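# Carry the tube rack through self-closing doors to the desk

## Task

Take the tube rack from the counter, carry it through the self-closing doors and set it on the desk. It must finish standing upright, with each tube seated all the way down in its hole. Both doors must be closed at the end. Neither the rack nor any tube may touch the floor. One robot or both may be used. Finally, release the rack and move away from it. No robot may fall over or be left leaning.

## Robot and tools

Robots: two identical Hello Robot Stretch 3 units, r1 and r2. Each has a two-wheel differential base (0.33 m long, 0.34 m wide, passive omni wheel at the rear), a lift on a mast, and a telescoping arm that reaches out to the robot's RIGHT side. The base cannot slide sideways, so moving the gripper forward or backward means driving the base. An on-the-spot turn pivots about a point midway between the drive wheels, 0.05 m behind the front edge. With the arm retracted and the wrist folded, the turn sweeps a radius of 0.28 m; an unfolded level gripper reaches beyond that.

Frames: the base frame sits on the floor between the drive wheels, x forward, y left, z up. hand_pose is reported in it, located where the closed fingertips meet (fingertips are round 0.04 m pads). The odometry frame is the base frame at scene start. Each robot reports in its own frames, so only images, lidar_m, wrist_depth_mm and head_depth_mm reveal where the robots are relative to each other.

execute_actions: argument actions is a list holding one action or none (empty just returns state and pictures). The action is an object keyed by robot name, "r1" and/or "r2". Under each name:
- base: exactly one of translate_m (metres, -1 to 1, forward positive) or rotate_rad (radians, -3.2 to 3.2, left/counter-clockwise positive). Both are offsets from where the base last measured itself in the most recent state report, not poses.
- joints: absolute targets by name. lift_m 0 to 1.1 (arm height on mast); arm_m 0 to 0.52 (extension); wrist_yaw_rad -1.345 to 4.42 (0 = along the arm, positive toward the front, 3.0 = folded over the base); wrist_pitch_rad -1.57 to 0.451 (0 level, negative tips fingers down); wrist_roll_rad -2.911 to 2.911 (0 = fingers side by side, level); gripper_m -0.089 to 0.179 (larger is wider; actual fingertip gap is 0.007 m less when nearly shut, 0.025 m less wide open, zero below 0.007); head_pan_rad -3.953 to 1.73 (0 forward, positive left, -1.57 looks along the arm); head_tilt_rad -1.53 to 0.419 (negative looks down). Done tolerances: ±0.004 for lift, arm, gripper; ±0.02 for yaw, roll, head; ±0.05 for pitch.
- contact_limits: only arm_m, a motor_effort percentage 1 to 100 at which arm motion halts with contact_stop (about -value when retracting). Lower is softer; too low halts immediately. It also caps holding force until the next action.
All motions in an action begin together and may finish at different times; one action runs at most 15 s. Anything omitted may keep pushing toward an earlier target. Unknown keys or out-of-range numbers reject the whole call. cameras: list of r1_head_camera, r1_nav_camera, r1_wrist_camera, r2_head_camera, r2_nav_camera, r2_wrist_camera or "all"; omitted/null means all, [] means none. Example: {"r1": {"base": {"translate_m": 0.3}}, "r2": {"base": {"translate_m": 0.3}, "joints": {"head_pan_rad": -0.8}}}.

wait: seconds 0 to 10; commands nothing, returns the same report. zoom_image: camera name plus region [x0, y0, x1, y1] in pixels from the top-left of that camera's latest full image, at most 504 by 504. finished_scene: scene number; ends the scene irreversibly once the last command has been held, and reports success.

Result lines: base_status and joint_status give how each motion of the last accepted action ended (done, off_target, contact_stop, time_out, torque_fault). Base "done" only means the wheels turned enough, even with slip; "off_target" means something blocks it and it keeps pushing. After contact_stop, time_out or torque_fault the target is dropped; a stopped arm or lift goes slack until commanded again, and a loaded slack lift may sink. on_its_own covers joints not commanded in this call; its "held at" is a target, not a position. joint_positions gives joint values; base_odometry counts wheel turns (slip included), heading -3.142 to 3.142, left positive. turned_by_wheels and turned_by_imu give turning since the last report. base_tilt in degrees, forward and right positive, with a fixed bias up to about 4 degrees. motor_effort is percent of maximum (bracket = peak), positive toward higher joint values; positive wheel effort pushes forward; readings have offsets and noise. lidar_m: 12 distances from the base origin, 30-degree sectors starting straight ahead and going counter-clockwise (4th left, 7th behind, 10th right), plane 0.17 m above floor, range 0.15 to 12 m, "-" for nothing; it misses glass, its own robot, thin legs and tabletops, and the mast or low lift blocks some sectors. wrist_depth_mm (45 to 1000) and head_depth_mm (280 to 4000, image sideways) are 7x7 grids of median depth from top left. The pictures line lists the returned images in order.

Speed: 0.30 m/s and 1.9 rad/s only with lift_m below 0.30, arm_m below 0.03 and wrist_yaw_rad above 2.54; otherwise 0.10 m/s and 0.63 rad/s.

Gripper: close to a gripper_m below the object width to grip (lower squeezes harder; overly hard squeezing gets reduced and may let things slip); open to at least 0.02 above the contact value to release. Readings do not confirm a grasp. Send a new value to re-squeeze.

Cautions: fold or unfold the wrist only with lift_m 0.32 to 0.95, wrist_pitch_rad -0.4, roll near 0; once folded the lift may go down to 0.25. With yaw below -0.4 keep pitch at -0.5 or lower. Never let robots press into each other: one touching base driving a few mm more is a failure. Two robots under the same command can differ up to 2.5 cm per metre, which strains a shared load and can tip one. Pushing with the gripper above about 0.45 m, repeating a push after contact_stop, driving while gripping something fixed, or snagging furniture (worst in reverse) can tip a robot; if base_tilt shows a lean, reverse in small steps, free the gripper, and lower lift_m to about 0.2. Base, wrist and head have no contact stop; sustained wrist strain causes a 10 s torque_fault. Loose objects may get nudged occasionally. Avoid drops, slams and hard pushes; the robot holds its last command while you think.

Each tool is called after "Call:" as name([rows], argument=value, ...), one row to a line, values as JSON.

## Session

Call:
execute_actions(actions=[])

Scene clock: 0.00 s.
r1.base_odometry: x=+0.000 y=+0.000 heading=+0.000 (m, m, rad; r1's odometry frame)
r1.turned_by_wheels: +0.000 (rad since the last result)
r1.turned_by_imu: +0.000 (rad since the last result)
r1.base_tilt: forward=-1.3 right=-1.1 (deg)
r1.lidar_m: 0.71 0.71 0.83 0.81 0.82 0.95 1.67 2.43 2.82 1.79 1.42 0.82
r1.head_depth_mm: 755 753 749 750 746 745 739 / 736 732 728 727 724 723 719 / 713 710 708 707 703 701 699 / 693 692 689 685 683 682 681 / 675 672 670 669 667 662 662 / 656 655 652 650 649 647 643 / 640 638 637 634 632 631 627
r1.base_status: not commanded
r1.joint_positions: lift_m=+0.327 arm_m=+0.001 wrist_yaw_rad=+3.061 wrist_pitch_rad=-0.306 wrist_roll_rad=-0.006 gripper_m=+0.037 head_pan_rad=-0.015 head_tilt_rad=+0.005
r1.joint_status: not commanded
r1.motor_effort: left_wheel=+1 right_wheel=+0 lift_m=+30 arm_m=+0 wrist_yaw_rad=+0 wrist_pitch_rad=+5 wrist_roll_rad=+0 gripper_m=-1 head_pan_rad=+1 head_tilt_rad=+2 (%)
r1.hand_pose: x=-0.0022 y=+0.0907 z=+0.3655 quat_wxyz=(+0.136, +0.700, +0.080, +0.696) (m; r1's base frame)
r1.wrist_depth_mm: 650 657 745 774 853 839 646 / 679 713 799 835 908 838 653 / 706 755 845 892 - 877 666 / 759 801 896 941 - 879 672 / 751 779 - 802 817 809 673 / 618 626 - 649 689 668 644 / 524 537 - 543 529 560 561
r2.base_odometry: x=+0.000 y=+0.000 heading=+0.000 (m, m, rad; r2's odometry frame)
r2.turned_by_wheels: +0.000 (rad since the last result)
r2.turned_by_imu: +0.000 (rad since the last result)
r2.base_tilt: forward=-1.5 right=+2.6 (deg)
r2.lidar_m: 2.31 1.67 1.52 1.49 0.94 0.85 0.85 1.04 1.79 2.65 2.55 2.29
r2.head_depth_mm: 1759 2089 2100 2099 2088 2093 2087 / 1732 2226 2171 2186 2186 2174 2153 / 1737 2272 2293 2287 2278 2293 2202 / 1711 2362 2405 2407 2358 2391 2212 / 1696 2489 2510 2523 2529 2499 2222 / 1707 2465 2645 2651 2640 2662 2253 / 1693 2419 2793 2762 2774 2024 2023
r2.base_status: not commanded
r2.joint_positions: lift_m=+0.540 arm_m=+0.003 wrist_yaw_rad=+3.002 wrist_pitch_rad=-0.553 wrist_roll_rad=+0.008 gripper_m=+0.037 head_pan_rad=-0.006 head_tilt_rad=-0.005
r2.joint_status: not commanded
r2.motor_effort: left_wheel=+1 right_wheel=-1 lift_m=+33 arm_m=+0 wrist_yaw_rad=+1 wrist_pitch_rad=+8 wrist_roll_rad=+0 gripper_m=+0 head_pan_rad=+0 head_tilt_rad=+3 (%)
r2.hand_pose: x=+0.0074 y=+0.0558 z=+0.5234 quat_wxyz=(+0.241, +0.694, +0.144, +0.663) (m; r2's base frame)
r2.wrist_depth_mm: 836 - - - - - - / 864 - - - - - - / 873 - - - - - - / 913 - - - - - - / 814 841 - 849 881 832 858 / 736 730 - 745 738 745 736 / 640 628 651 668 649 644 644
pictures: r1_head_camera (sideways: a quarter turn clockwise sets it upright), r1_nav_camera (sideways: a quarter turn counterclockwise sets it upright), r1_wrist_camera, r2_head_camera (sideways: a quarter turn clockwise sets it upright), r2_nav_camera (sideways: a quarter turn counterclockwise sets it upright), r2_wrist_camera
Images, in order (width x height): r1_head_camera 896x504, r1_nav_camera 672x504, r1_wrist_camera 644x364, r2_head_camera 896x504, r2_nav_camera 672x504, r2_wrist_camera 644x364.

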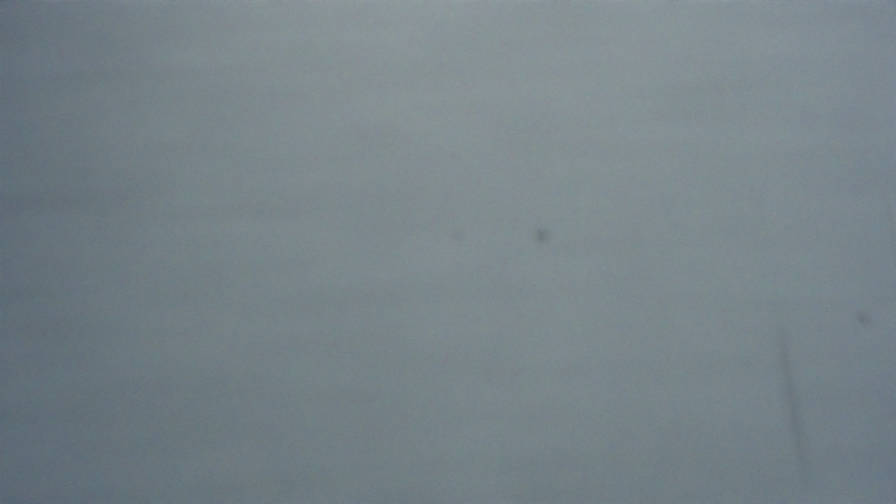

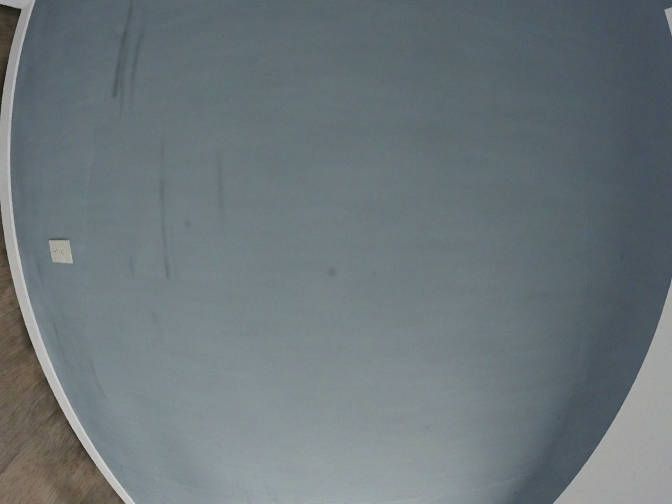

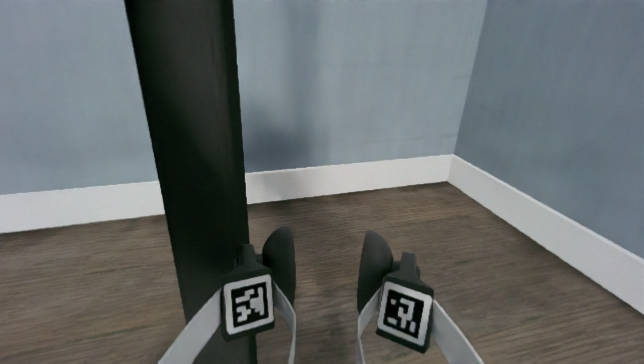

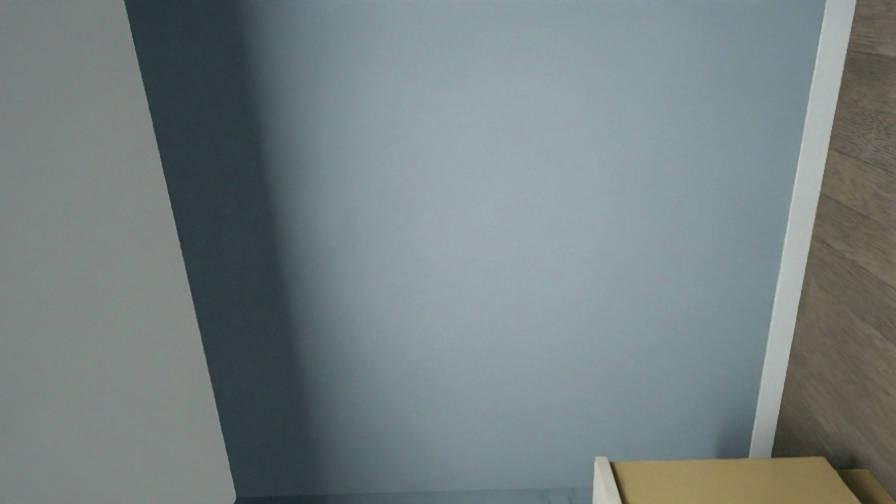

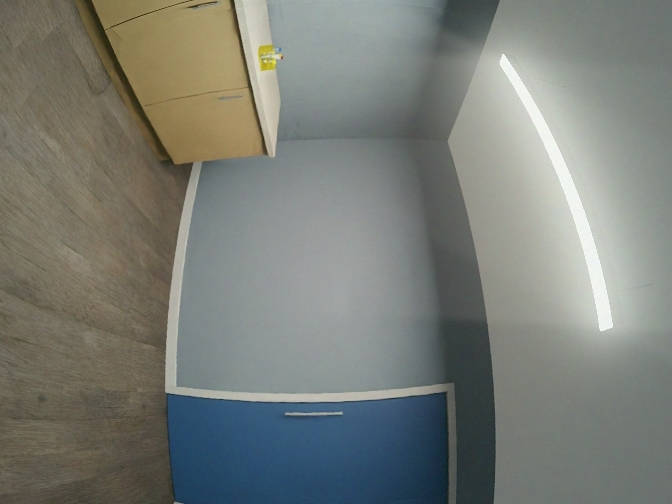

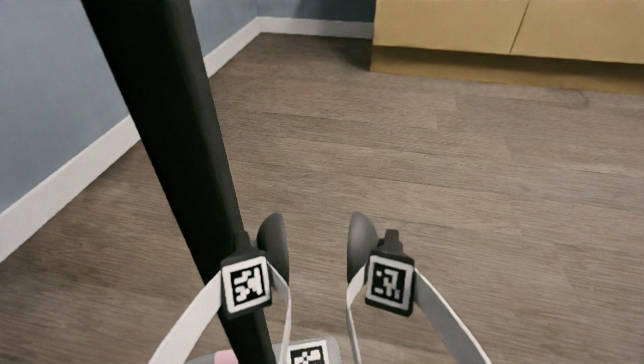

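Call:
execute_actions([
  {"r1":{"joints":{"head_pan_rad":-2.0,"head_tilt_rad":-0.3}},"r2":{"joints":{"head_pan_rad":-0.9,"head_tilt_rad":-0.3}}},
], cameras=["r1_head_camera","r1_nav_camera","r2_head_camera","r2_nav_camera"])

Call:
execute_actions([
  {"r1":{"joints":{"head_pan_rad":-3.2,"head_tilt_rad":-0.3}},"r2":{"joints":{"head_pan_rad":0.8,"head_tilt_rad":-0.3}}},
], cameras=["r1_head_camera","r1_nav_camera","r2_head_camera","r2_nav_camera"])

Scene clock: 1.80 s.
r1.base_odometry: x=+0.000 y=+0.000 heading=+0.000 (m, m, rad; r1's odometry frame)
r1.turned_by_wheels: +0.000 (rad since the last result)
r1.turned_by_imu: +0.000 (rad since the last result)
r1.base_tilt: forward=-1.2 right=-1.1 (deg)
r1.lidar_m: 0.71 0.71 0.83 0.82 0.82 0.95 1.67 2.43 2.82 1.79 1.41 0.82
r1.head_depth_mm: 2483 2568 2690 2828 2638 1903 1495 / 2698 2842 2966 3164 2653 1908 1512 / 3015 3188 3335 3475 2687 1932 1509 / 3339 3618 3831 - 2701 1945 1513 / 3743 - - - 2736 1943 1524 / 3714 3928 - 3557 2742 1965 1527 / 3477 3651 3636 3390 2766 1985 1541
r1.base_status: not commanded
r1.joint_positions: lift_m=+0.327 arm_m=+0.001 wrist_yaw_rad=+3.061 wrist_pitch_rad=-0.306 wrist_roll_rad=-0.006 gripper_m=+0.037 head_pan_rad=-1.993 head_tilt_rad=-0.296
r1.joint_status: all done
r1.motor_effort: left_wheel=+1(1) right_wheel=+0(0) lift_m=+30(30) arm_m=+0(0) wrist_yaw_rad=+0(0) wrist_pitch_rad=+4(5) wrist_roll_rad=+0(0) gripper_m=-1(1) head_pan_rad=-2(36) head_tilt_rad=-3(25) (%)
r1.hand_pose: x=-0.0022 y=+0.0907 z=+0.3655 quat_wxyz=(+0.136, +0.700, +0.080, +0.696) (m; r1's base frame)
r1.wrist_depth_mm: 645 666 748 783 852 829 651 / 666 708 790 826 927 861 654 / 714 761 845 898 - 883 662 / 743 799 896 949 - 883 675 / 746 779 - 795 835 803 672 / 619 619 - 639 677 655 643 / 530 533 - 539 529 562 562
r2.base_odometry: x=+0.000 y=+0.000 heading=+0.000 (m, m, rad; r2's odometry frame)
r2.turned_by_wheels: +0.000 (rad since the last result)
r2.turned_by_imu: +0.000 (rad since the last result)
r2.base_tilt: forward=-1.6 right=+2.6 (deg)
r2.lidar_m: 2.30 1.67 1.53 1.49 0.94 0.85 0.85 1.04 1.78 2.65 2.55 2.29
r2.head_depth_mm: 2755 2924 3066 3221 2702 1912 1492 / 2616 2692 2846 2991 2747 1944 1488 / 2403 2516 2680 2833 2796 1970 1513 / 2299 2395 2494 2604 2665 1964 1508 / 2157 2252 2339 2463 2503 1986 1521 / 2038 2133 2214 2315 2404 1999 1530 / 1959 2039 2100 2171 2274 2011 1546
r2.base_status: not commanded
r2.joint_positions: lift_m=+0.540 arm_m=+0.003 wrist_yaw_rad=+3.002 wrist_pitch_rad=-0.553 wrist_roll_rad=+0.008 gripper_m=+0.037 head_pan_rad=-0.893 head_tilt_rad=-0.296
r2.joint_status: all done
r2.motor_effort: left_wheel=+0(0) right_wheel=-1(0) lift_m=+33(33) arm_m=+1(0) wrist_yaw_rad=+0(0) wrist_pitch_rad=+8(8) wrist_roll_rad=+0(0) gripper_m=+0(1) head_pan_rad=-3(34) head_tilt_rad=+0(13) (%)
r2.hand_pose: x=+0.0074 y=+0.0558 z=+0.5234 quat_wxyz=(+0.241, +0.694, +0.144, +0.663) (m; r2's base frame)
r2.wrist_depth_mm: 825 - - - - - - / 856 - - - - - - / 874 - - - - - - / 895 998 - 987 996 992 960 / 836 817 - 857 858 853 830 / 727 733 - 724 755 714 736 / 646 642 641 652 652 645 648
pictures: r1_head_camera (sideways: a quarter turn clockwise sets it upright), r1_nav_camera (sideways: a quarter turn counterclockwise sets it upright), r2_head_camera (sideways: a quarter turn clockwise sets it upright), r2_nav_camera (sideways: a quarter turn counterclockwise sets it upright)
Images, in order (width x height): r1_head_camera 896x504, r1_nav_camera 672x504, r2_head_camera 896x504, r2_nav_camera 672x504.

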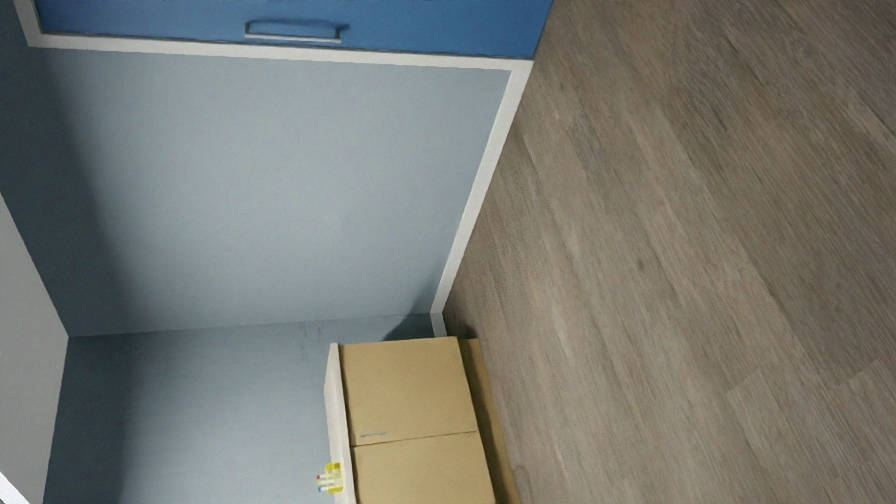

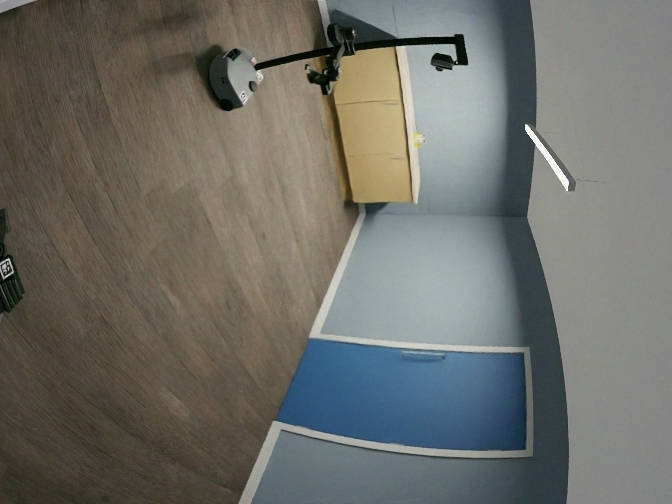

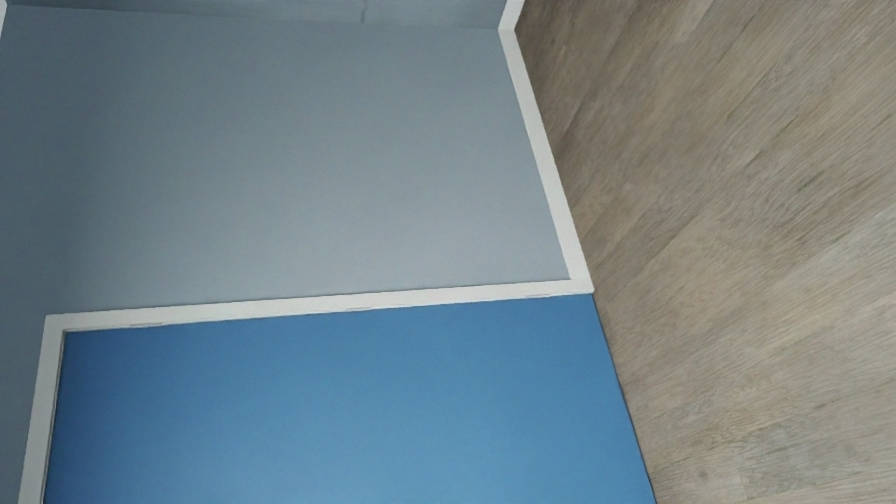

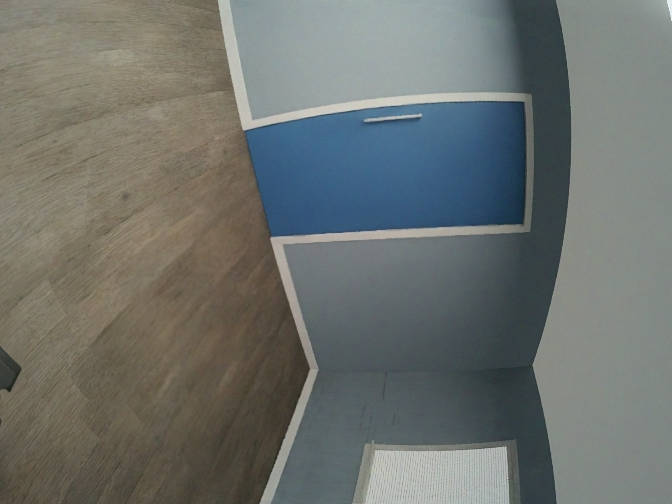

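Scene clock: 3.17 s.
r1.base_odometry: x=+0.000 y=+0.000 heading=+0.000 (m, m, rad; r1's odometry frame)
r1.turned_by_wheels: +0.000 (rad since the last result)
r1.turned_by_imu: +0.000 (rad since the last result)
r1.base_tilt: forward=-1.3 right=-1.1 (deg)
r1.lidar_m: 0.71 0.71 0.83 0.82 0.82 0.95 1.67 2.43 2.83 1.79 1.42 0.82
r1.head_depth_mm: 1218 1262 1308 1351 1433 1483 1451 / 1437 1502 1588 1659 1755 1775 1497 / 1817 1914 2024 2150 2290 1921 1511 / 2177 2282 2412 2571 2643 1947 1516 / 2134 2250 2354 2491 2583 1946 1529 / 2077 2194 2273 2401 2501 1959 1522 / 2026 2113 2219 2341 2429 1970 1535
r1.base_status: not commanded
r1.joint_positions: lift_m=+0.327 arm_m=+0.001 wrist_yaw_rad=+3.061 wrist_pitch_rad=-0.306 wrist_roll_rad=-0.006 gripper_m=+0.037 head_pan_rad=-3.193 head_tilt_rad=-0.296
r1.joint_status: all done
r1.motor_effort: left_wheel=+1(0) right_wheel=+1(0) lift_m=+30(29) arm_m=+0(0) wrist_yaw_rad=+0(0) wrist_pitch_rad=+5(5) wrist_roll_rad=+0(0) gripper_m=+1(0) head_pan_rad=-2(34) head_tilt_rad=-3(2) (%)
r1.hand_pose: x=-0.0022 y=+0.0907 z=+0.3655 quat_wxyz=(+0.136, +0.700, +0.080, +0.696) (m; r1's base frame)
r1.wrist_depth_mm: 637 669 754 784 857 834 650 / 679 712 791 843 901 846 661 / 720 759 849 897 - 874 671 / 758 801 908 942 - 877 677 / 765 767 - 806 811 810 678 / 620 622 - 644 678 660 650 / 521 528 - 540 526 549 564
r2.base_odometry: x=+0.000 y=+0.000 heading=+0.000 (m, m, rad; r2's odometry frame)
r2.turned_by_wheels: +0.000 (rad since the last result)
r2.turned_by_imu: +0.000 (rad since the last result)
r2.base_tilt: forward=-1.4 right=+2.6 (deg)
r2.lidar_m: 2.31 1.67 1.52 1.50 0.94 0.85 0.85 1.04 1.79 2.65 2.55 2.29
r2.head_depth_mm: 2311 2407 2524 1916 2003 1916 1493 / 2181 2294 2421 1814 1907 1924 1493 / 2069 2166 2269 1716 1786 1872 1496 / 2010 2073 2194 1674 1712 1809 1530 / 1907 1994 2085 1590 1633 1738 1516 / 1839 1906 2006 1580 1560 1649 1524 / 1767 1826 1918 1618 1494 1563 1538
r2.base_status: not commanded
r2.joint_positions: lift_m=+0.540 arm_m=+0.003 wrist_yaw_rad=+3.002 wrist_pitch_rad=-0.553 wrist_roll_rad=+0.008 gripper_m=+0.037 head_pan_rad=+0.793 head_tilt_rad=-0.296
r2.joint_status: all done
r2.motor_effort: left_wheel=+0(1) right_wheel=+0(0) lift_m=+33(33) arm_m=+0(1) wrist_yaw_rad=+0(1) wrist_pitch_rad=+8(7) wrist_roll_rad=+0(0) gripper_m=+0(1) head_pan_rad=+3(32) head_tilt_rad=+0(2) (%)
r2.hand_pose: x=+0.0074 y=+0.0558 z=+0.5234 quat_wxyz=(+0.241, +0.694, +0.144, +0.663) (m; r2's base frame)
r2.wrist_depth_mm: 829 - - - - - - / 848 - - - - - - / 897 - - - - - - / 884 981 - 987 - - 965 / 817 854 - 846 876 824 865 / 717 736 - 745 746 729 732 / 650 642 632 668 637 646 654
pictures: r1_head_camera (sideways: a quarter turn clockwise sets it upright), r1_nav_camera (sideways: a quarter turn counterclockwise sets it upright), r2_head_camera (sideways: a quarter turn clockwise sets it upright), r2_nav_camera (sideways: a quarter turn counterclockwise sets it upright)
Images, in order (width x height): r1_head_camera 896x504, r1_nav_camera 672x504, r2_head_camera 896x504, r2_nav_camera 672x504.

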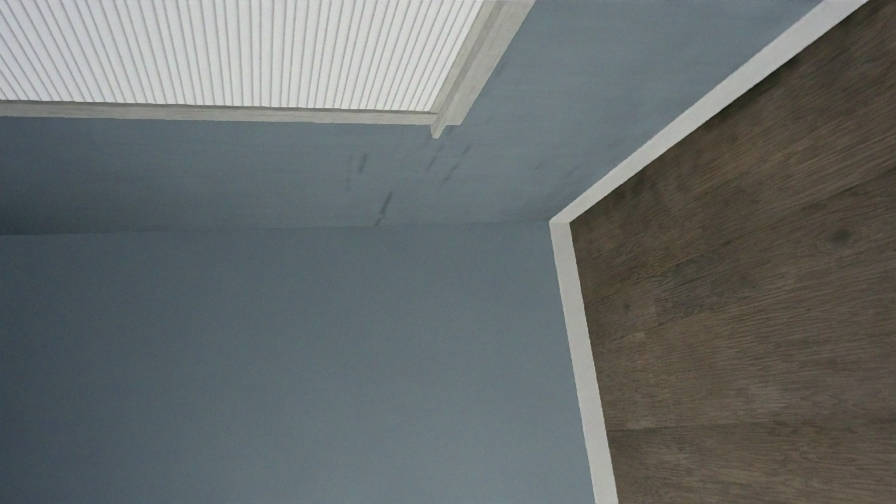

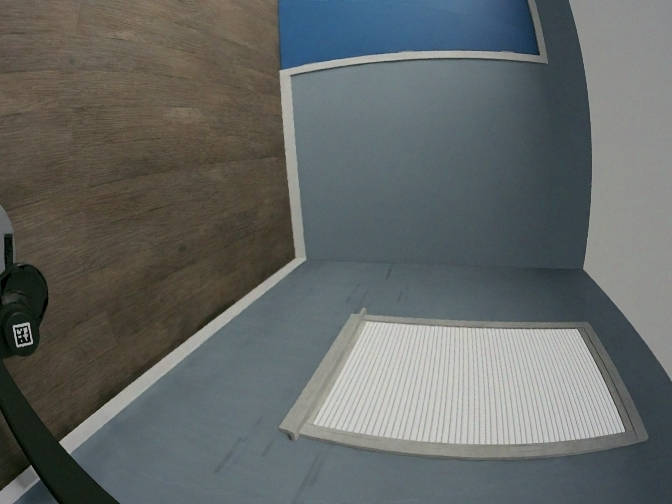

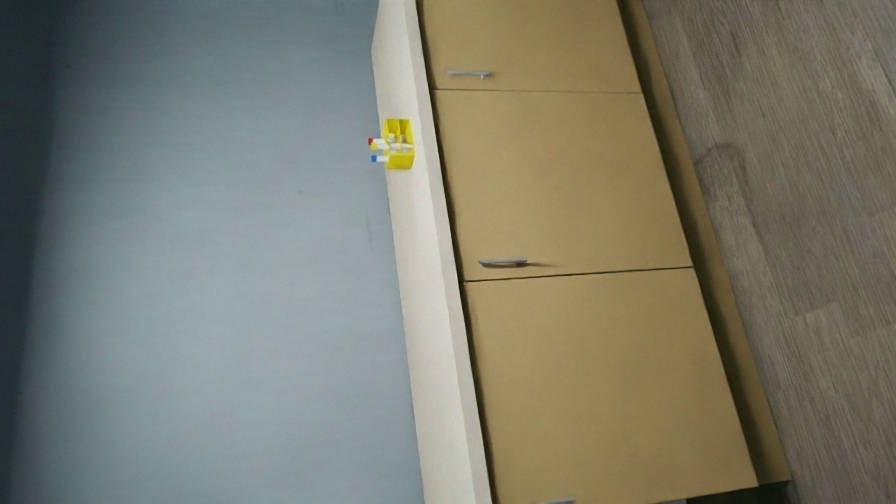

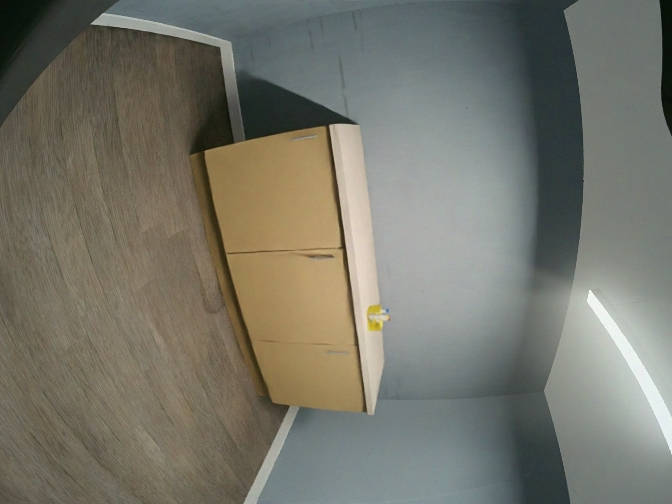

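Call:
execute_actions([
  {"r1":{"joints":{"lift_m":0.27,"head_pan_rad":0,"head_tilt_rad":-0.3}},"r2":{"base":{"rotate_rad":0.32},"joints":{"lift_m":0.28,"wrist_pitch_rad":-0.4,"head_pan_rad":0.3,"head_tilt_rad":-0.3}}},
], cameras=[])

Call:
execute_actions([
  {"r1":{"base":{"rotate_rad":-2.08}},"r2":{"base":{"translate_m":1.0}}},
], cameras=[])

Call:
execute_actions([
  {"r1":{"base":{"translate_m":1.0}},"r2":{"base":{"translate_m":0.47}}},
], cameras=["r1_nav_camera","r2_head_camera"])

Scene clock: 9.77 s.
r1.base_odometry: x=+0.000 y=+0.000 heading=+0.000 (m, m, rad; r1's odometry frame)
r1.turned_by_wheels: +0.000 (rad since the last result)
r1.turned_by_imu: -0.002 (rad since the last result)
r1.base_tilt: forward=-1.2 right=-1.0 (deg)
r1.lidar_m: 0.71 0.71 0.83 0.82 0.82 0.95 1.67 2.43 2.82 1.79 1.41 0.82
r1.head_depth_mm: 654 691 731 778 833 890 960 / 638 673 712 754 806 862 925 / 623 655 690 732 780 831 889 / 606 637 672 710 753 803 860 / 592 622 653 690 731 778 829 / 578 605 638 672 712 756 801 / 564 591 621 654 692 733 778
r1.base_status: not commanded
r1.joint_positions: lift_m=+0.270 arm_m=+0.001 wrist_yaw_rad=+3.061 wrist_pitch_rad=-0.306 wrist_roll_rad=-0.006 gripper_m=+0.037 head_pan_rad=-0.007 head_tilt_rad=-0.296
r1.joint_status: all done
r1.motor_effort: left_wheel=+1(1) right_wheel=+1(1) lift_m=+21(24) arm_m=+0(0) wrist_yaw_rad=+1(0) wrist_pitch_rad=+5(5) wrist_roll_rad=+1(0) gripper_m=+0(1) head_pan_rad=+3(36) head_tilt_rad=-3(2) (%)
r1.hand_pose: x=-0.0022 y=+0.0907 z=+0.3090 quat_wxyz=(+0.136, +0.700, +0.080, +0.696) (m; r1's base frame)
r1.wrist_depth_mm: 640 665 745 798 848 835 657 / 674 708 775 838 915 861 665 / 709 748 839 892 - 876 663 / 741 794 864 911 963 853 678 / 674 680 - 700 708 731 671 / 548 550 - 567 597 594 594 / 461 479 - 502 465 488 494
r2.base_odometry: x=+0.000 y=+0.000 heading=+0.320 (m, m, rad; r2's odometry frame)
r2.turned_by_wheels: +0.320 (rad since the last result)
r2.turned_by_imu: +0.325 (rad since the last result)
r2.base_tilt: forward=-1.5 right=+2.7 (deg)
r2.lidar_m: 1.88 1.53 1.52 1.06 0.86 0.85 0.92 1.42 1.79 2.86 2.32 2.28
r2.head_depth_mm: 2434 2553 2662 2734 2544 1910 1492 / 2482 2626 2783 2064 2183 1936 1488 / 2326 2406 2530 1895 2001 1967 1498 / 2190 2242 2384 1802 1866 1875 1514 / 2042 2141 2222 1691 1723 1810 1525 / 1937 2006 2079 1594 1601 1699 1529 / 1833 1896 1961 1606 1514 1588 1539
r2.base_status: done
r2.joint_positions: lift_m=+0.281 arm_m=+0.003 wrist_yaw_rad=+3.002 wrist_pitch_rad=-0.421 wrist_roll_rad=+0.008 gripper_m=+0.037 head_pan_rad=+0.307 head_tilt_rad=-0.296
r2.joint_status: all done
r2.motor_effort: left_wheel=-2(5) right_wheel=+2(2) lift_m=+18(31) arm_m=+0(1) wrist_yaw_rad=+1(0) wrist_pitch_rad=+12(12) wrist_roll_rad=+1(0) gripper_m=+0(1) head_pan_rad=-3(25) head_tilt_rad=-1(2) (%)
r2.hand_pose: x=+0.0099 y=+0.0742 z=+0.2925 quat_wxyz=(+0.196, +0.702, +0.099, +0.677) (m; r2's base frame)
r2.wrist_depth_mm: 684 - - - - - - / 704 - - - - - - / 727 839 967 989 990 - 972 / 717 745 752 745 739 737 730 / 605 602 - 599 612 591 596 / 500 501 - 509 512 498 495 / 443 - - - 427 428 426
pictures: none
No camera images: the call's "cameras" was empty. Leave "cameras" out to get every camera's image.

Scene clock: 14.77 s.
r1.base_odometry: x=+0.000 y=+0.000 heading=-2.080 (m, m, rad; r1's odometry frame)
r1.turned_by_wheels: -2.080 (rad since the last result)
r1.turned_by_imu: -2.078 (rad since the last result)
r1.base_tilt: forward=-1.2 right=-1.0 (deg)
r1.lidar_m: 2.89 2.58 1.34 0.81 0.71 0.71 0.85 0.82 0.82 0.97 1.77 2.43
r1.head_depth_mm: 2335 2443 2578 2674 2621 1898 1494 / 2565 2700 2793 2947 2656 1913 1500 / 2807 2938 3110 3286 2633 1924 1503 / 3096 3282 3486 3661 2701 1931 1513 / 3409 3666 - - 2706 1942 1518 / 3766 - - 3716 2732 1951 1523 / 3575 3773 3790 3418 2484 1967 1538
r1.base_status: done
r1.joint_positions: lift_m=+0.270 arm_m=+0.001 wrist_yaw_rad=+3.061 wrist_pitch_rad=-0.306 wrist_roll_rad=-0.006 gripper_m=+0.037 head_pan_rad=-0.007 head_tilt_rad=-0.297
r1.joint_status: not commanded
r1.motor_effort: left_wheel=+2(8) right_wheel=-1(5) lift_m=+21(21) arm_m=+0(0) wrist_yaw_rad=+0(0) wrist_pitch_rad=+5(5) wrist_roll_rad=+0(0) gripper_m=+1(0) head_pan_rad=+3(3) head_tilt_rad=-3(3) (%)
r1.hand_pose: x=-0.0022 y=+0.0907 z=+0.3090 quat_wxyz=(+0.136, +0.700, +0.080, +0.696) (m; r1's base frame)
r1.wrist_depth_mm: 543 580 795 921 - - - / 554 615 837 - - - - / 581 651 881 - - - - / 605 683 896 914 947 966 - / 617 666 - 707 723 727 756 / 548 559 - 563 599 580 598 / 465 481 - 490 463 493 499
r2.base_odometry: x=+0.949 y=+0.314 heading=+0.320 (m, m, rad; r2's odometry frame)
r2.turned_by_wheels: +0.000 (rad since the last result)
r2.turned_by_imu: +0.002 (rad since the last result)
r2.base_tilt: forward=-1.5 right=+2.6 (deg)
r2.lidar_m: 1.10 0.90 0.89 0.98 1.65 1.63 1.79 2.56 3.24 1.90 1.53 1.51
r2.head_depth_mm: 1613 1683 1743 1833 1929 1890 1486 / 1740 1826 1941 1955 1242 1325 1408 / 1644 1722 1804 1486 1145 1210 1309 / 1545 1606 1673 1501 1053 1122 1182 / 1448 1504 1568 1540 996 1042 1098 / 1363 1416 1473 1477 937 967 1022 / 1295 1337 1387 1417 895 905 945
r2.base_status: done
r2.joint_positions: lift_m=+0.281 arm_m=+0.003 wrist_yaw_rad=+3.002 wrist_pitch_rad=-0.420 wrist_roll_rad=+0.008 gripper_m=+0.037 head_pan_rad=+0.307 head_tilt_rad=-0.297
r2.joint_status: not commanded
r2.motor_effort: left_wheel=-3(7) right_wheel=+1(6) lift_m=+18(18) arm_m=+2(0) wrist_yaw_rad=+1(1) wrist_pitch_rad=+11(12) wrist_roll_rad=+1(1) gripper_m=+1(0) head_pan_rad=-2(3) head_tilt_rad=+1(0) (%)
r2.hand_pose: x=+0.0099 y=+0.0743 z=+0.2927 quat_wxyz=(+0.196, +0.702, +0.098, +0.677) (m; r2's base frame)
r2.wrist_depth_mm: - - - 986 859 728 663 / - - - - 930 822 734 / 975 940 988 994 993 876 830 / 754 740 734 744 749 740 732 / 596 588 - 589 609 594 601 / 500 496 - 519 517 497 501 / 439 - - - 438 436 430
pictures: none
No camera images: the call's "cameras" was empty. Leave "cameras" out to get every camera's image.

Scene clock: 19.70 s.
r1.base_odometry: x=-0.487 y=-0.873 heading=-2.080 (m, m, rad; r1's odometry frame)
r1.turned_by_wheels: +0.000 (rad since the last result)
r1.turned_by_imu: +0.007 (rad since the last result)
r1.base_tilt: forward=-1.2 right=-1.1 (deg)
r1.lidar_m: 2.09 2.05 2.57 1.56 1.39 1.39 1.65 1.55 1.56 1.85 1.75 1.76
r1.head_depth_mm: 1700 1773 1852 1935 2044 1896 1485 / 1855 1939 2054 2151 2271 1918 1501 / 2039 2152 2257 2409 2466 1919 1505 / 2251 2385 2532 2716 2688 1936 1509 / 2524 2700 2893 3125 2709 1946 1519 / 2874 3105 3318 3576 2731 1946 1531 / 2969 3063 3164 2662 2485 1909 1536
r1.base_status: done
r1.joint_positions: lift_m=+0.270 arm_m=+0.001 wrist_yaw_rad=+3.061 wrist_pitch_rad=-0.306 wrist_roll_rad=-0.006 gripper_m=+0.037 head_pan_rad=-0.007 head_tilt_rad=-0.297
r1.joint_status: not commanded
r1.motor_effort: left_wheel=+2(7) right_wheel=-1(3) lift_m=+21(21) arm_m=-1(0) wrist_yaw_rad=+0(0) wrist_pitch_rad=+5(5) wrist_roll_rad=+0(0) gripper_m=-1(1) head_pan_rad=+3(3) head_tilt_rad=-1(3) (%)
r1.hand_pose: x=-0.0022 y=+0.0907 z=+0.3090 quat_wxyz=(+0.136, +0.700, +0.080, +0.696) (m; r1's base frame)
r1.wrist_depth_mm: - - - - - - - / - - - - - - - / - - - - - - - / 867 877 915 921 939 982 - / 670 682 - 708 724 730 746 / 550 558 - 562 599 585 600 / 461 479 - 492 465 487 498
r2.base_odometry: x=+1.396 y=+0.462 heading=+0.320 (m, m, rad; r2's odometry frame)
r2.turned_by_wheels: +0.000 (rad since the last result)
r2.turned_by_imu: +0.001 (rad since the last result)
r2.base_tilt: forward=-1.5 right=+2.7 (deg)
r2.lidar_m: 0.73 0.60 0.59 0.65 1.02 2.00 2.19 2.05 2.92 1.43 1.16 1.14
r2.head_depth_mm: 1223 1268 1324 1379 1442 1541 1487 / 1363 1420 1492 1563 1571 869 930 / 1323 1381 1450 1523 845 786 837 / 1236 1286 1352 1419 855 722 766 / 1164 1208 1256 1293 867 670 711 / 1093 1138 1184 1226 883 635 659 / 1035 1070 1112 1161 892 615 616
r2.base_status: done
r2.joint_positions: lift_m=+0.281 arm_m=+0.003 wrist_yaw_rad=+3.002 wrist_pitch_rad=-0.420 wrist_roll_rad=+0.008 gripper_m=+0.037 head_pan_rad=+0.307 head_tilt_rad=-0.297
r2.joint_status: not commanded
r2.motor_effort: left_wheel=-2(5) right_wheel=+1(6) lift_m=+18(18) arm_m=+0(1) wrist_yaw_rad=+0(1) wrist_pitch_rad=+11(11) wrist_roll_rad=+0(0) gripper_m=+0(0) head_pan_rad=-3(3) head_tilt_rad=+0(0) (%)
r2.hand_pose: x=+0.0099 y=+0.0743 z=+0.2927 quat_wxyz=(+0.196, +0.702, +0.098, +0.677) (m; r2's base frame)
r2.wrist_depth_mm: - - 788 663 586 518 457 / - - 858 734 618 540 481 / - 963 953 842 753 599 515 / 758 752 748 745 752 672 602 / 588 611 - 606 629 596 608 / 499 493 - 513 510 495 493 / 444 - - - 431 429 432
pictures: r1_nav_camera (sideways: a quarter turn counterclockwise sets it upright), r2_head_camera (sideways: a quarter turn clockwise sets it upright)
Images, in order (width x height): r1_nav_camera 672x504, r2_head_camera 896x504.

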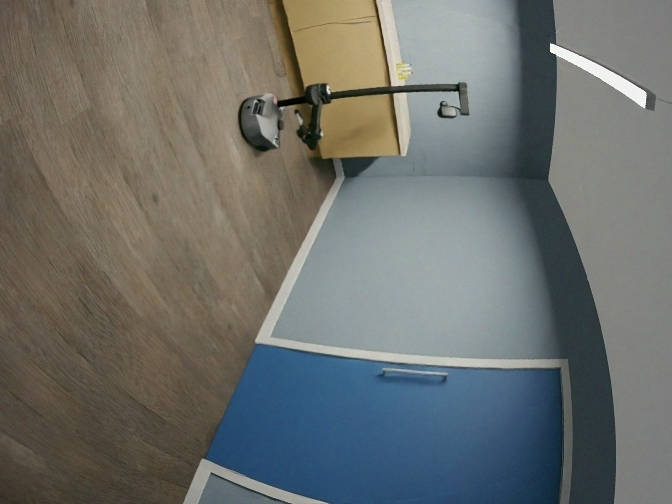

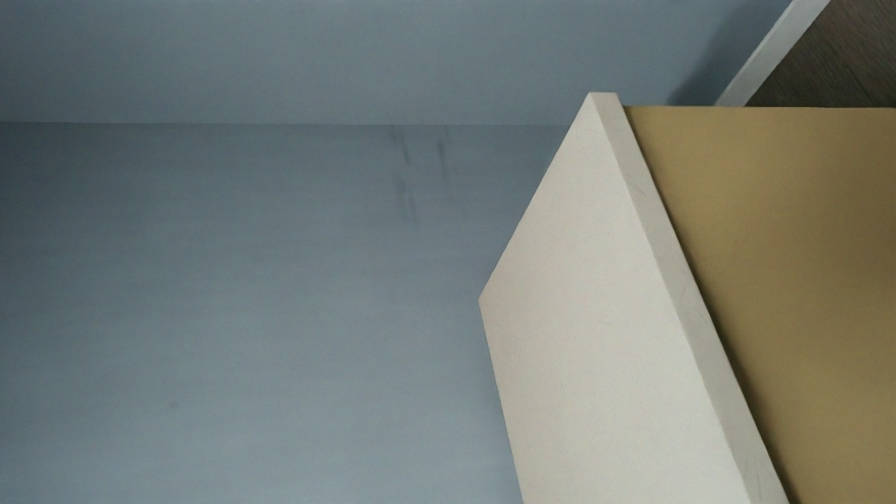

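Call:
execute_actions([
  {"r1":{"base":{"translate_m":1.0}},"r2":{"base":{"rotate_rad":2.47},"joints":{"head_pan_rad":-1.57,"head_tilt_rad":-0.5}}},
], cameras=["r2_head_camera"])

Call:
execute_actions([
  {"r1":{"base":{"rotate_rad":0.77},"joints":{"head_pan_rad":-1.57,"head_tilt_rad":-0.3}},"r2":{"joints":{"lift_m":0.9}}},
], cameras=["r1_head_camera","r2_head_camera"])

Scene clock: 24.90 s.
r1.base_odometry: x=-0.975 y=-1.746 heading=-2.080 (m, m, rad; r1's odometry frame)
r1.turned_by_wheels: +0.000 (rad since the last result)
r1.turned_by_imu: +0.006 (rad since the last result)
r1.base_tilt: forward=-1.2 right=-1.0 (deg)
r1.lidar_m: 1.31 1.09 1.23 2.24 2.05 2.06 2.46 2.29 2.00 1.23 1.09 1.10
r1.head_depth_mm: 1056 1100 1150 1205 1271 1337 1396 / 1145 1204 1266 1333 1410 1500 1487 / 1264 1325 1402 1488 1597 1694 1501 / 1400 1488 1590 1687 1817 1850 1519 / 1577 1682 1815 1958 2116 1948 1525 / 1805 1941 2136 2321 2445 1961 1535 / 2094 2272 2428 2519 2587 1964 1541
r1.base_status: done
r1.joint_positions: lift_m=+0.270 arm_m=+0.001 wrist_yaw_rad=+3.061 wrist_pitch_rad=-0.306 wrist_roll_rad=-0.006 gripper_m=+0.037 head_pan_rad=-0.007 head_tilt_rad=-0.297
r1.joint_status: not commanded
r1.motor_effort: left_wheel=+1(9) right_wheel=+0(4) lift_m=+20(21) arm_m=+0(0) wrist_yaw_rad=+0(0) wrist_pitch_rad=+4(4) wrist_roll_rad=+0(0) gripper_m=+1(0) head_pan_rad=+3(3) head_tilt_rad=-2(2) (%)
r1.hand_pose: x=-0.0022 y=+0.0907 z=+0.3090 quat_wxyz=(+0.136, +0.700, +0.080, +0.696) (m; r1's base frame)
r1.wrist_depth_mm: - - - - - - - / - - - - - - - / - - - - - - - / 855 874 913 924 958 956 886 / 673 669 - 697 718 719 751 / 546 549 - 567 610 585 600 / 461 478 - 490 466 491 494
r2.base_odometry: x=+1.395 y=+0.462 heading=+2.790 (m, m, rad; r2's odometry frame)
r2.turned_by_wheels: +2.470 (rad since the last result)
r2.turned_by_imu: +2.497 (rad since the last result)
r2.base_tilt: forward=-1.6 right=+2.6 (deg)
r2.lidar_m: 2.00 2.08 2.82 1.19 1.64 1.19 1.14 1.18 0.61 0.59 0.62 0.85
r2.head_depth_mm: 992 1076 1158 827 677 754 854 / 998 1078 1162 837 680 756 869 / 998 1075 1165 851 685 761 875 / 998 1082 1163 866 693 770 885 / 1007 1090 1175 746 695 772 889 / 1003 1086 1180 839 700 781 896 / 1001 1091 1193 904 704 784 902
r2.base_status: done
r2.joint_positions: lift_m=+0.281 arm_m=+0.003 wrist_yaw_rad=+3.002 wrist_pitch_rad=-0.420 wrist_roll_rad=+0.008 gripper_m=+0.037 head_pan_rad=-1.563 head_tilt_rad=-0.494
r2.joint_status: all done
r2.motor_effort: left_wheel=-2(8) right_wheel=+1(8) lift_m=+18(18) arm_m=+0(0) wrist_yaw_rad=+0(0) wrist_pitch_rad=+11(11) wrist_roll_rad=+0(0) gripper_m=+0(1) head_pan_rad=-3(34) head_tilt_rad=-1(12) (%)
r2.hand_pose: x=+0.0099 y=+0.0743 z=+0.2927 quat_wxyz=(+0.196, +0.702, +0.098, +0.677) (m; r2's base frame)
r2.wrist_depth_mm: - - - - - - - / - - - - - - - / - 958 998 983 998 982 955 / 747 753 746 742 726 725 734 / 600 591 - 601 604 586 610 / 501 501 - 511 508 505 496 / 440 - - - 424 436 431
pictures: r2_head_camera (sideways: a quarter turn clockwise sets it upright)
Images, in order (width x height): r2_head_camera 896x504.

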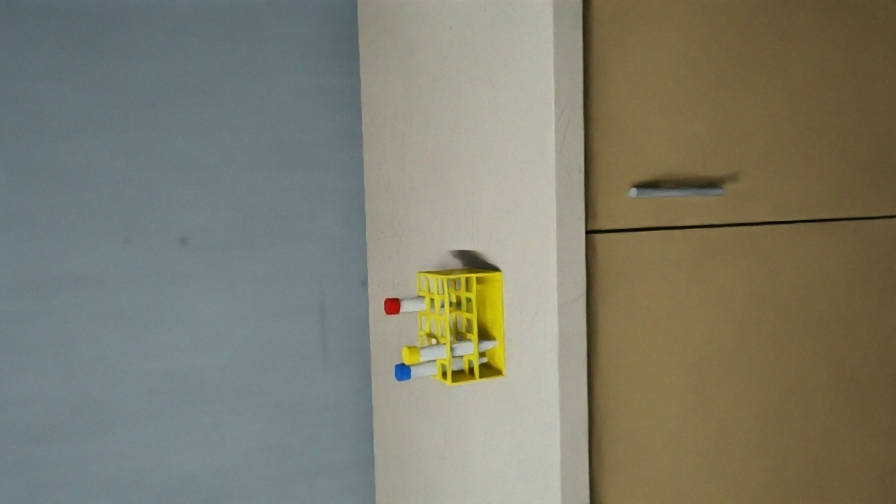

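Scene clock: 31.37 s.
r1.base_odometry: x=-0.975 y=-1.746 heading=-1.310 (m, m, rad; r1's odometry frame)
r1.turned_by_wheels: +0.770 (rad since the last result)
r1.turned_by_imu: +0.768 (rad since the last result)
r1.base_tilt: forward=-1.2 right=-1.1 (deg)
r1.lidar_m: 1.09 1.95 2.10 2.05 2.15 2.36 2.30 1.50 1.12 1.09 1.15 1.61
r1.head_depth_mm: 914 960 1015 1073 1145 1223 1309 / 919 966 1023 1086 1153 1227 1317 / 922 976 1026 1089 1161 1237 1325 / 929 982 1037 1098 1169 1247 1336 / 934 981 1041 1096 1172 1253 1347 / 935 984 1039 1105 1177 1261 1360 / 947 999 1055 1118 1189 1275 1374
r1.base_status: done
r1.joint_positions: lift_m=+0.270 arm_m=+0.001 wrist_yaw_rad=+3.061 wrist_pitch_rad=-0.306 wrist_roll_rad=-0.006 gripper_m=+0.037 head_pan_rad=-1.563 head_tilt_rad=-0.297
r1.joint_status: all done
r1.motor_effort: left_wheel=-1(6) right_wheel=+1(6) lift_m=+21(21) arm_m=-1(0) wrist_yaw_rad=+0(0) wrist_pitch_rad=+5(5) wrist_roll_rad=+0(0) gripper_m=+1(0) head_pan_rad=-2(36) head_tilt_rad=-1(0) (%)
r1.hand_pose: x=-0.0022 y=+0.0907 z=+0.3090 quat_wxyz=(+0.136, +0.700, +0.080, +0.696) (m; r1's base frame)
r1.wrist_depth_mm: - - - - - - - / - - - - - - - / - - - - - - - / 886 885 888 932 938 967 - / 664 676 - 705 723 738 744 / 550 552 - 569 600 585 594 / 464 479 - 489 467 490 495
r2.base_odometry: x=+1.395 y=+0.462 heading=+2.790 (m, m, rad; r2's odometry frame)
r2.turned_by_wheels: +0.000 (rad since the last result)
r2.turned_by_imu: +0.000 (rad since the last result)
r2.base_tilt: forward=-1.6 right=+2.7 (deg)
r2.lidar_m: 2.00 2.08 2.82 1.21 1.64 1.19 1.14 1.18 0.61 0.59 0.62 0.85
r2.head_depth_mm: 988 1075 1155 830 675 751 - / 999 1079 1164 841 681 759 839 / 994 1079 1165 849 686 759 840 / 1006 1078 1164 861 692 766 845 / 1002 1088 1167 748 697 772 868 / 1002 1084 1172 842 701 777 895 / 1005 1085 1197 900 705 786 903
r2.base_status: not commanded
r2.joint_positions: lift_m=+0.899 arm_m=+0.003 wrist_yaw_rad=+3.002 wrist_pitch_rad=-0.420 wrist_roll_rad=+0.008 gripper_m=+0.037 head_pan_rad=-1.563 head_tilt_rad=-0.494
r2.joint_status: all done
r2.motor_effort: left_wheel=-2(2) right_wheel=+1(1) lift_m=+46(49) arm_m=+0(1) wrist_yaw_rad=+1(0) wrist_pitch_rad=+11(11) wrist_roll_rad=+0(1) gripper_m=+1(1) head_pan_rad=-3(2) head_tilt_rad=-2(0) (%)
r2.hand_pose: x=+0.0099 y=+0.0743 z=+0.9116 quat_wxyz=(+0.196, +0.702, +0.098, +0.677) (m; r2's base frame)
r2.wrist_depth_mm: - - - - - - - / - - - - - - - / - - - - - - - / - - - - - - - / - - - - - - - / - - - - - - - / - - - - - - -
pictures: r1_head_camera (sideways: a quarter turn clockwise sets it upright), r2_head_camera (sideways: a quarter turn clockwise sets it upright)
Images, in order (width x height): r1_head_camera 896x504, r2_head_camera 896x504.

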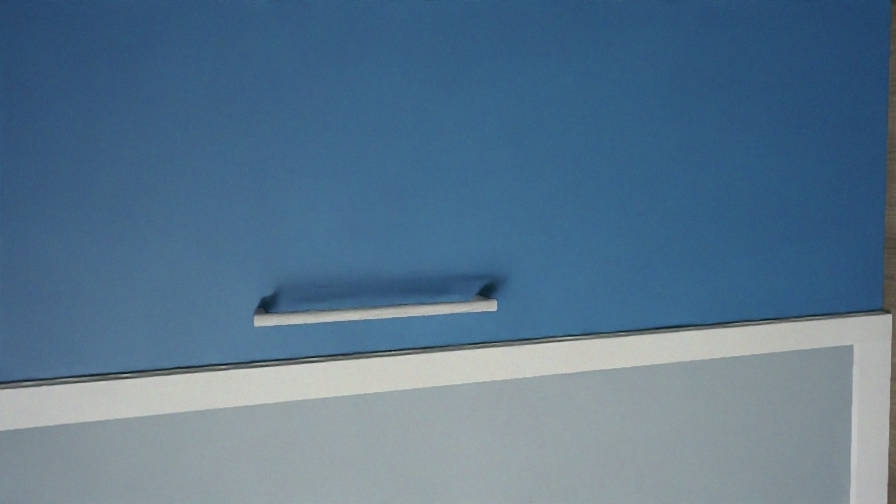

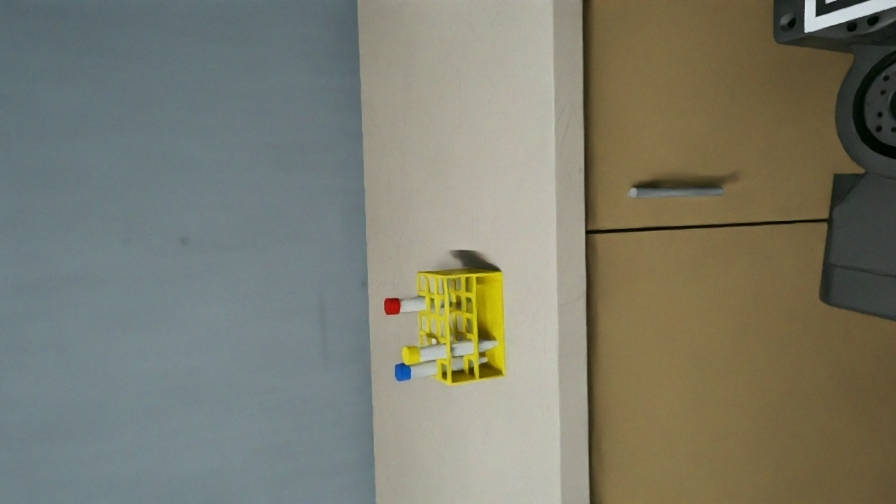

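Call:
zoom_image(camera="r2_head_camera", region=[350, 220, 550, 420])

Call:
execute_actions([
  {"r1":{"base":{"translate_m":0.15},"joints":{"lift_m":0.9,"wrist_pitch_rad":-0.4}},"r2":{"joints":{"wrist_yaw_rad":0,"gripper_m":0.179}}},
], cameras=["r2_head_camera","r2_wrist_camera"])

Region (350, 220, 550, 420) of r2_head_camera's 896x504 image, scaled by 2.520, with more detail than that image has.

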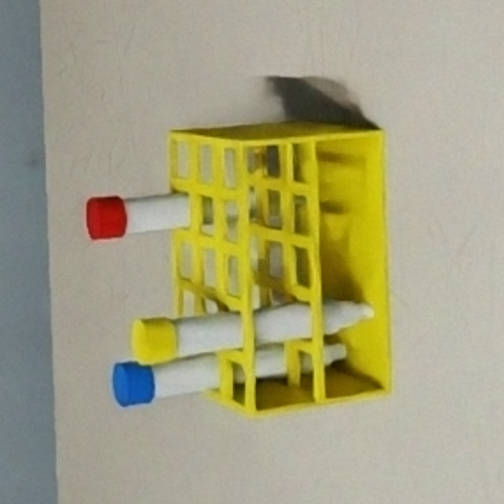

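Scene clock: 38.23 s.
r1.base_odometry: x=-0.936 y=-1.891 heading=-1.310 (m, m, rad; r1's odometry frame)
r1.turned_by_wheels: +0.000 (rad since the last result)
r1.turned_by_imu: -0.001 (rad since the last result)
r1.base_tilt: forward=-1.3 right=-1.1 (deg)
r1.lidar_m: 0.94 1.79 2.10 2.05 2.15 2.51 2.44 1.50 1.13 1.10 1.15 1.62
r1.head_depth_mm: 920 966 1020 1080 1152 1224 1311 / 923 973 1027 1087 1155 1240 1327 / 928 975 1035 1092 1167 1244 1335 / 933 980 1038 1095 1168 1238 1340 / 934 984 1045 1106 1177 1259 1348 / 945 997 1052 1114 1190 1269 1370 / 951 1002 1059 1121 1195 1279 1377
r1.base_status: done
r1.joint_positions: lift_m=+0.900 arm_m=+0.001 wrist_yaw_rad=+3.061 wrist_pitch_rad=-0.413 wrist_roll_rad=-0.006 gripper_m=+0.037 head_pan_rad=-1.563 head_tilt_rad=-0.297
r1.joint_status: all done
r1.motor_effort: left_wheel=+0(6) right_wheel=+2(7) lift_m=+39(39) arm_m=+0(0) wrist_yaw_rad=+1(0) wrist_pitch_rad=+4(4) wrist_roll_rad=+0(0) gripper_m=+1(0) head_pan_rad=-2(2) head_tilt_rad=-1(2) (%)
r1.hand_pose: x=-0.0031 y=+0.0787 z=+0.9135 quat_wxyz=(+0.173, +0.695, +0.118, +0.688) (m; r1's base frame)
r1.wrist_depth_mm: - - - - - - - / - - - - - - - / - - - - - - - / - - - - - - - / - - - - - - - / - - - - - - - / - - - - - - -
r2.base_odometry: x=+1.395 y=+0.462 heading=+2.790 (m, m, rad; r2's odometry frame)
r2.turned_by_wheels: +0.000 (rad since the last result)
r2.turned_by_imu: +0.000 (rad since the last result)
r2.base_tilt: forward=-1.5 right=+2.8 (deg)
r2.lidar_m: 2.00 2.08 2.83 1.06 1.64 1.19 1.14 1.18 0.61 0.59 0.62 0.85
r2.head_depth_mm: 989 1074 1163 831 678 738 - / 995 1075 1155 840 682 746 - / 998 1077 1154 850 686 733 - / 1002 1081 1167 867 692 768 863 / 998 1086 1171 745 696 761 889 / 1003 1092 1178 839 697 779 893 / 1001 1084 1186 902 707 789 902
r2.base_status: not commanded
r2.joint_positions: lift_m=+0.899 arm_m=+0.003 wrist_yaw_rad=+0.002 wrist_pitch_rad=-0.420 wrist_roll_rad=+0.008 gripper_m=+0.179 head_pan_rad=-1.563 head_tilt_rad=-0.494
r2.joint_status: all done
r2.motor_effort: left_wheel=-3(2) right_wheel=+1(2) lift_m=+46(46) arm_m=+1(0) wrist_yaw_rad=-1(3) wrist_pitch_rad=+11(11) wrist_roll_rad=+0(0) gripper_m=+0(100) head_pan_rad=-3(3) head_tilt_rad=-1(1) (%)
r2.hand_pose: x=-0.0211 y=-0.3718 z=+0.9116 quat_wxyz=(+0.689, +0.148, -0.694, -0.148) (m; r2's base frame)
r2.wrist_depth_mm: 819 587 682 783 832 818 883 / 419 419 418 428 419 419 424 / 352 350 350 347 348 351 350 / 417 410 417 419 415 411 410 / 466 457 461 465 462 453 460 / 513 519 523 523 532 527 520 / 655 602 610 619 615 605 621
pictures: r2_head_camera (sideways: a quarter turn clockwise sets it upright), r2_wrist_camera
Images, in order (width x height): r2_head_camera 896x504, r2_wrist_camera 644x364.

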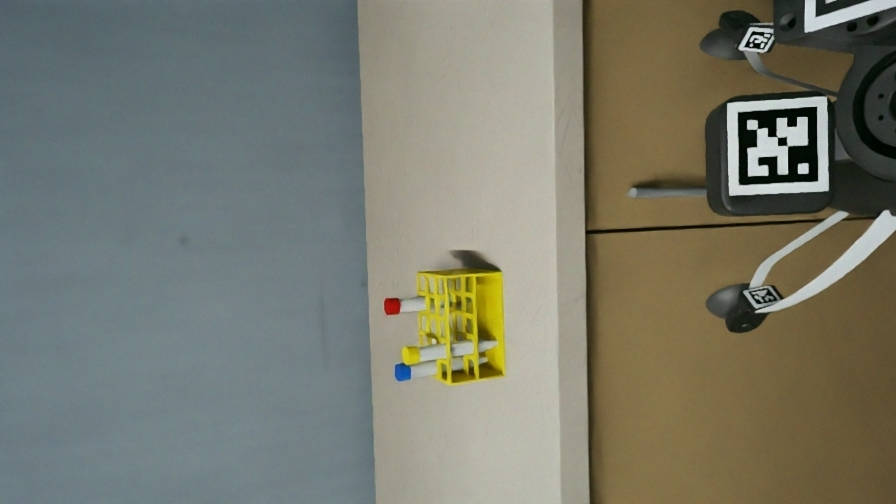

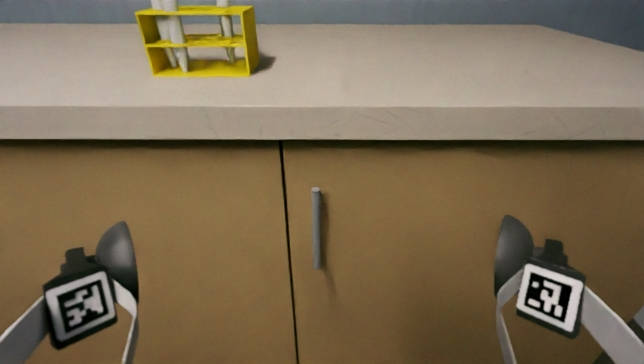

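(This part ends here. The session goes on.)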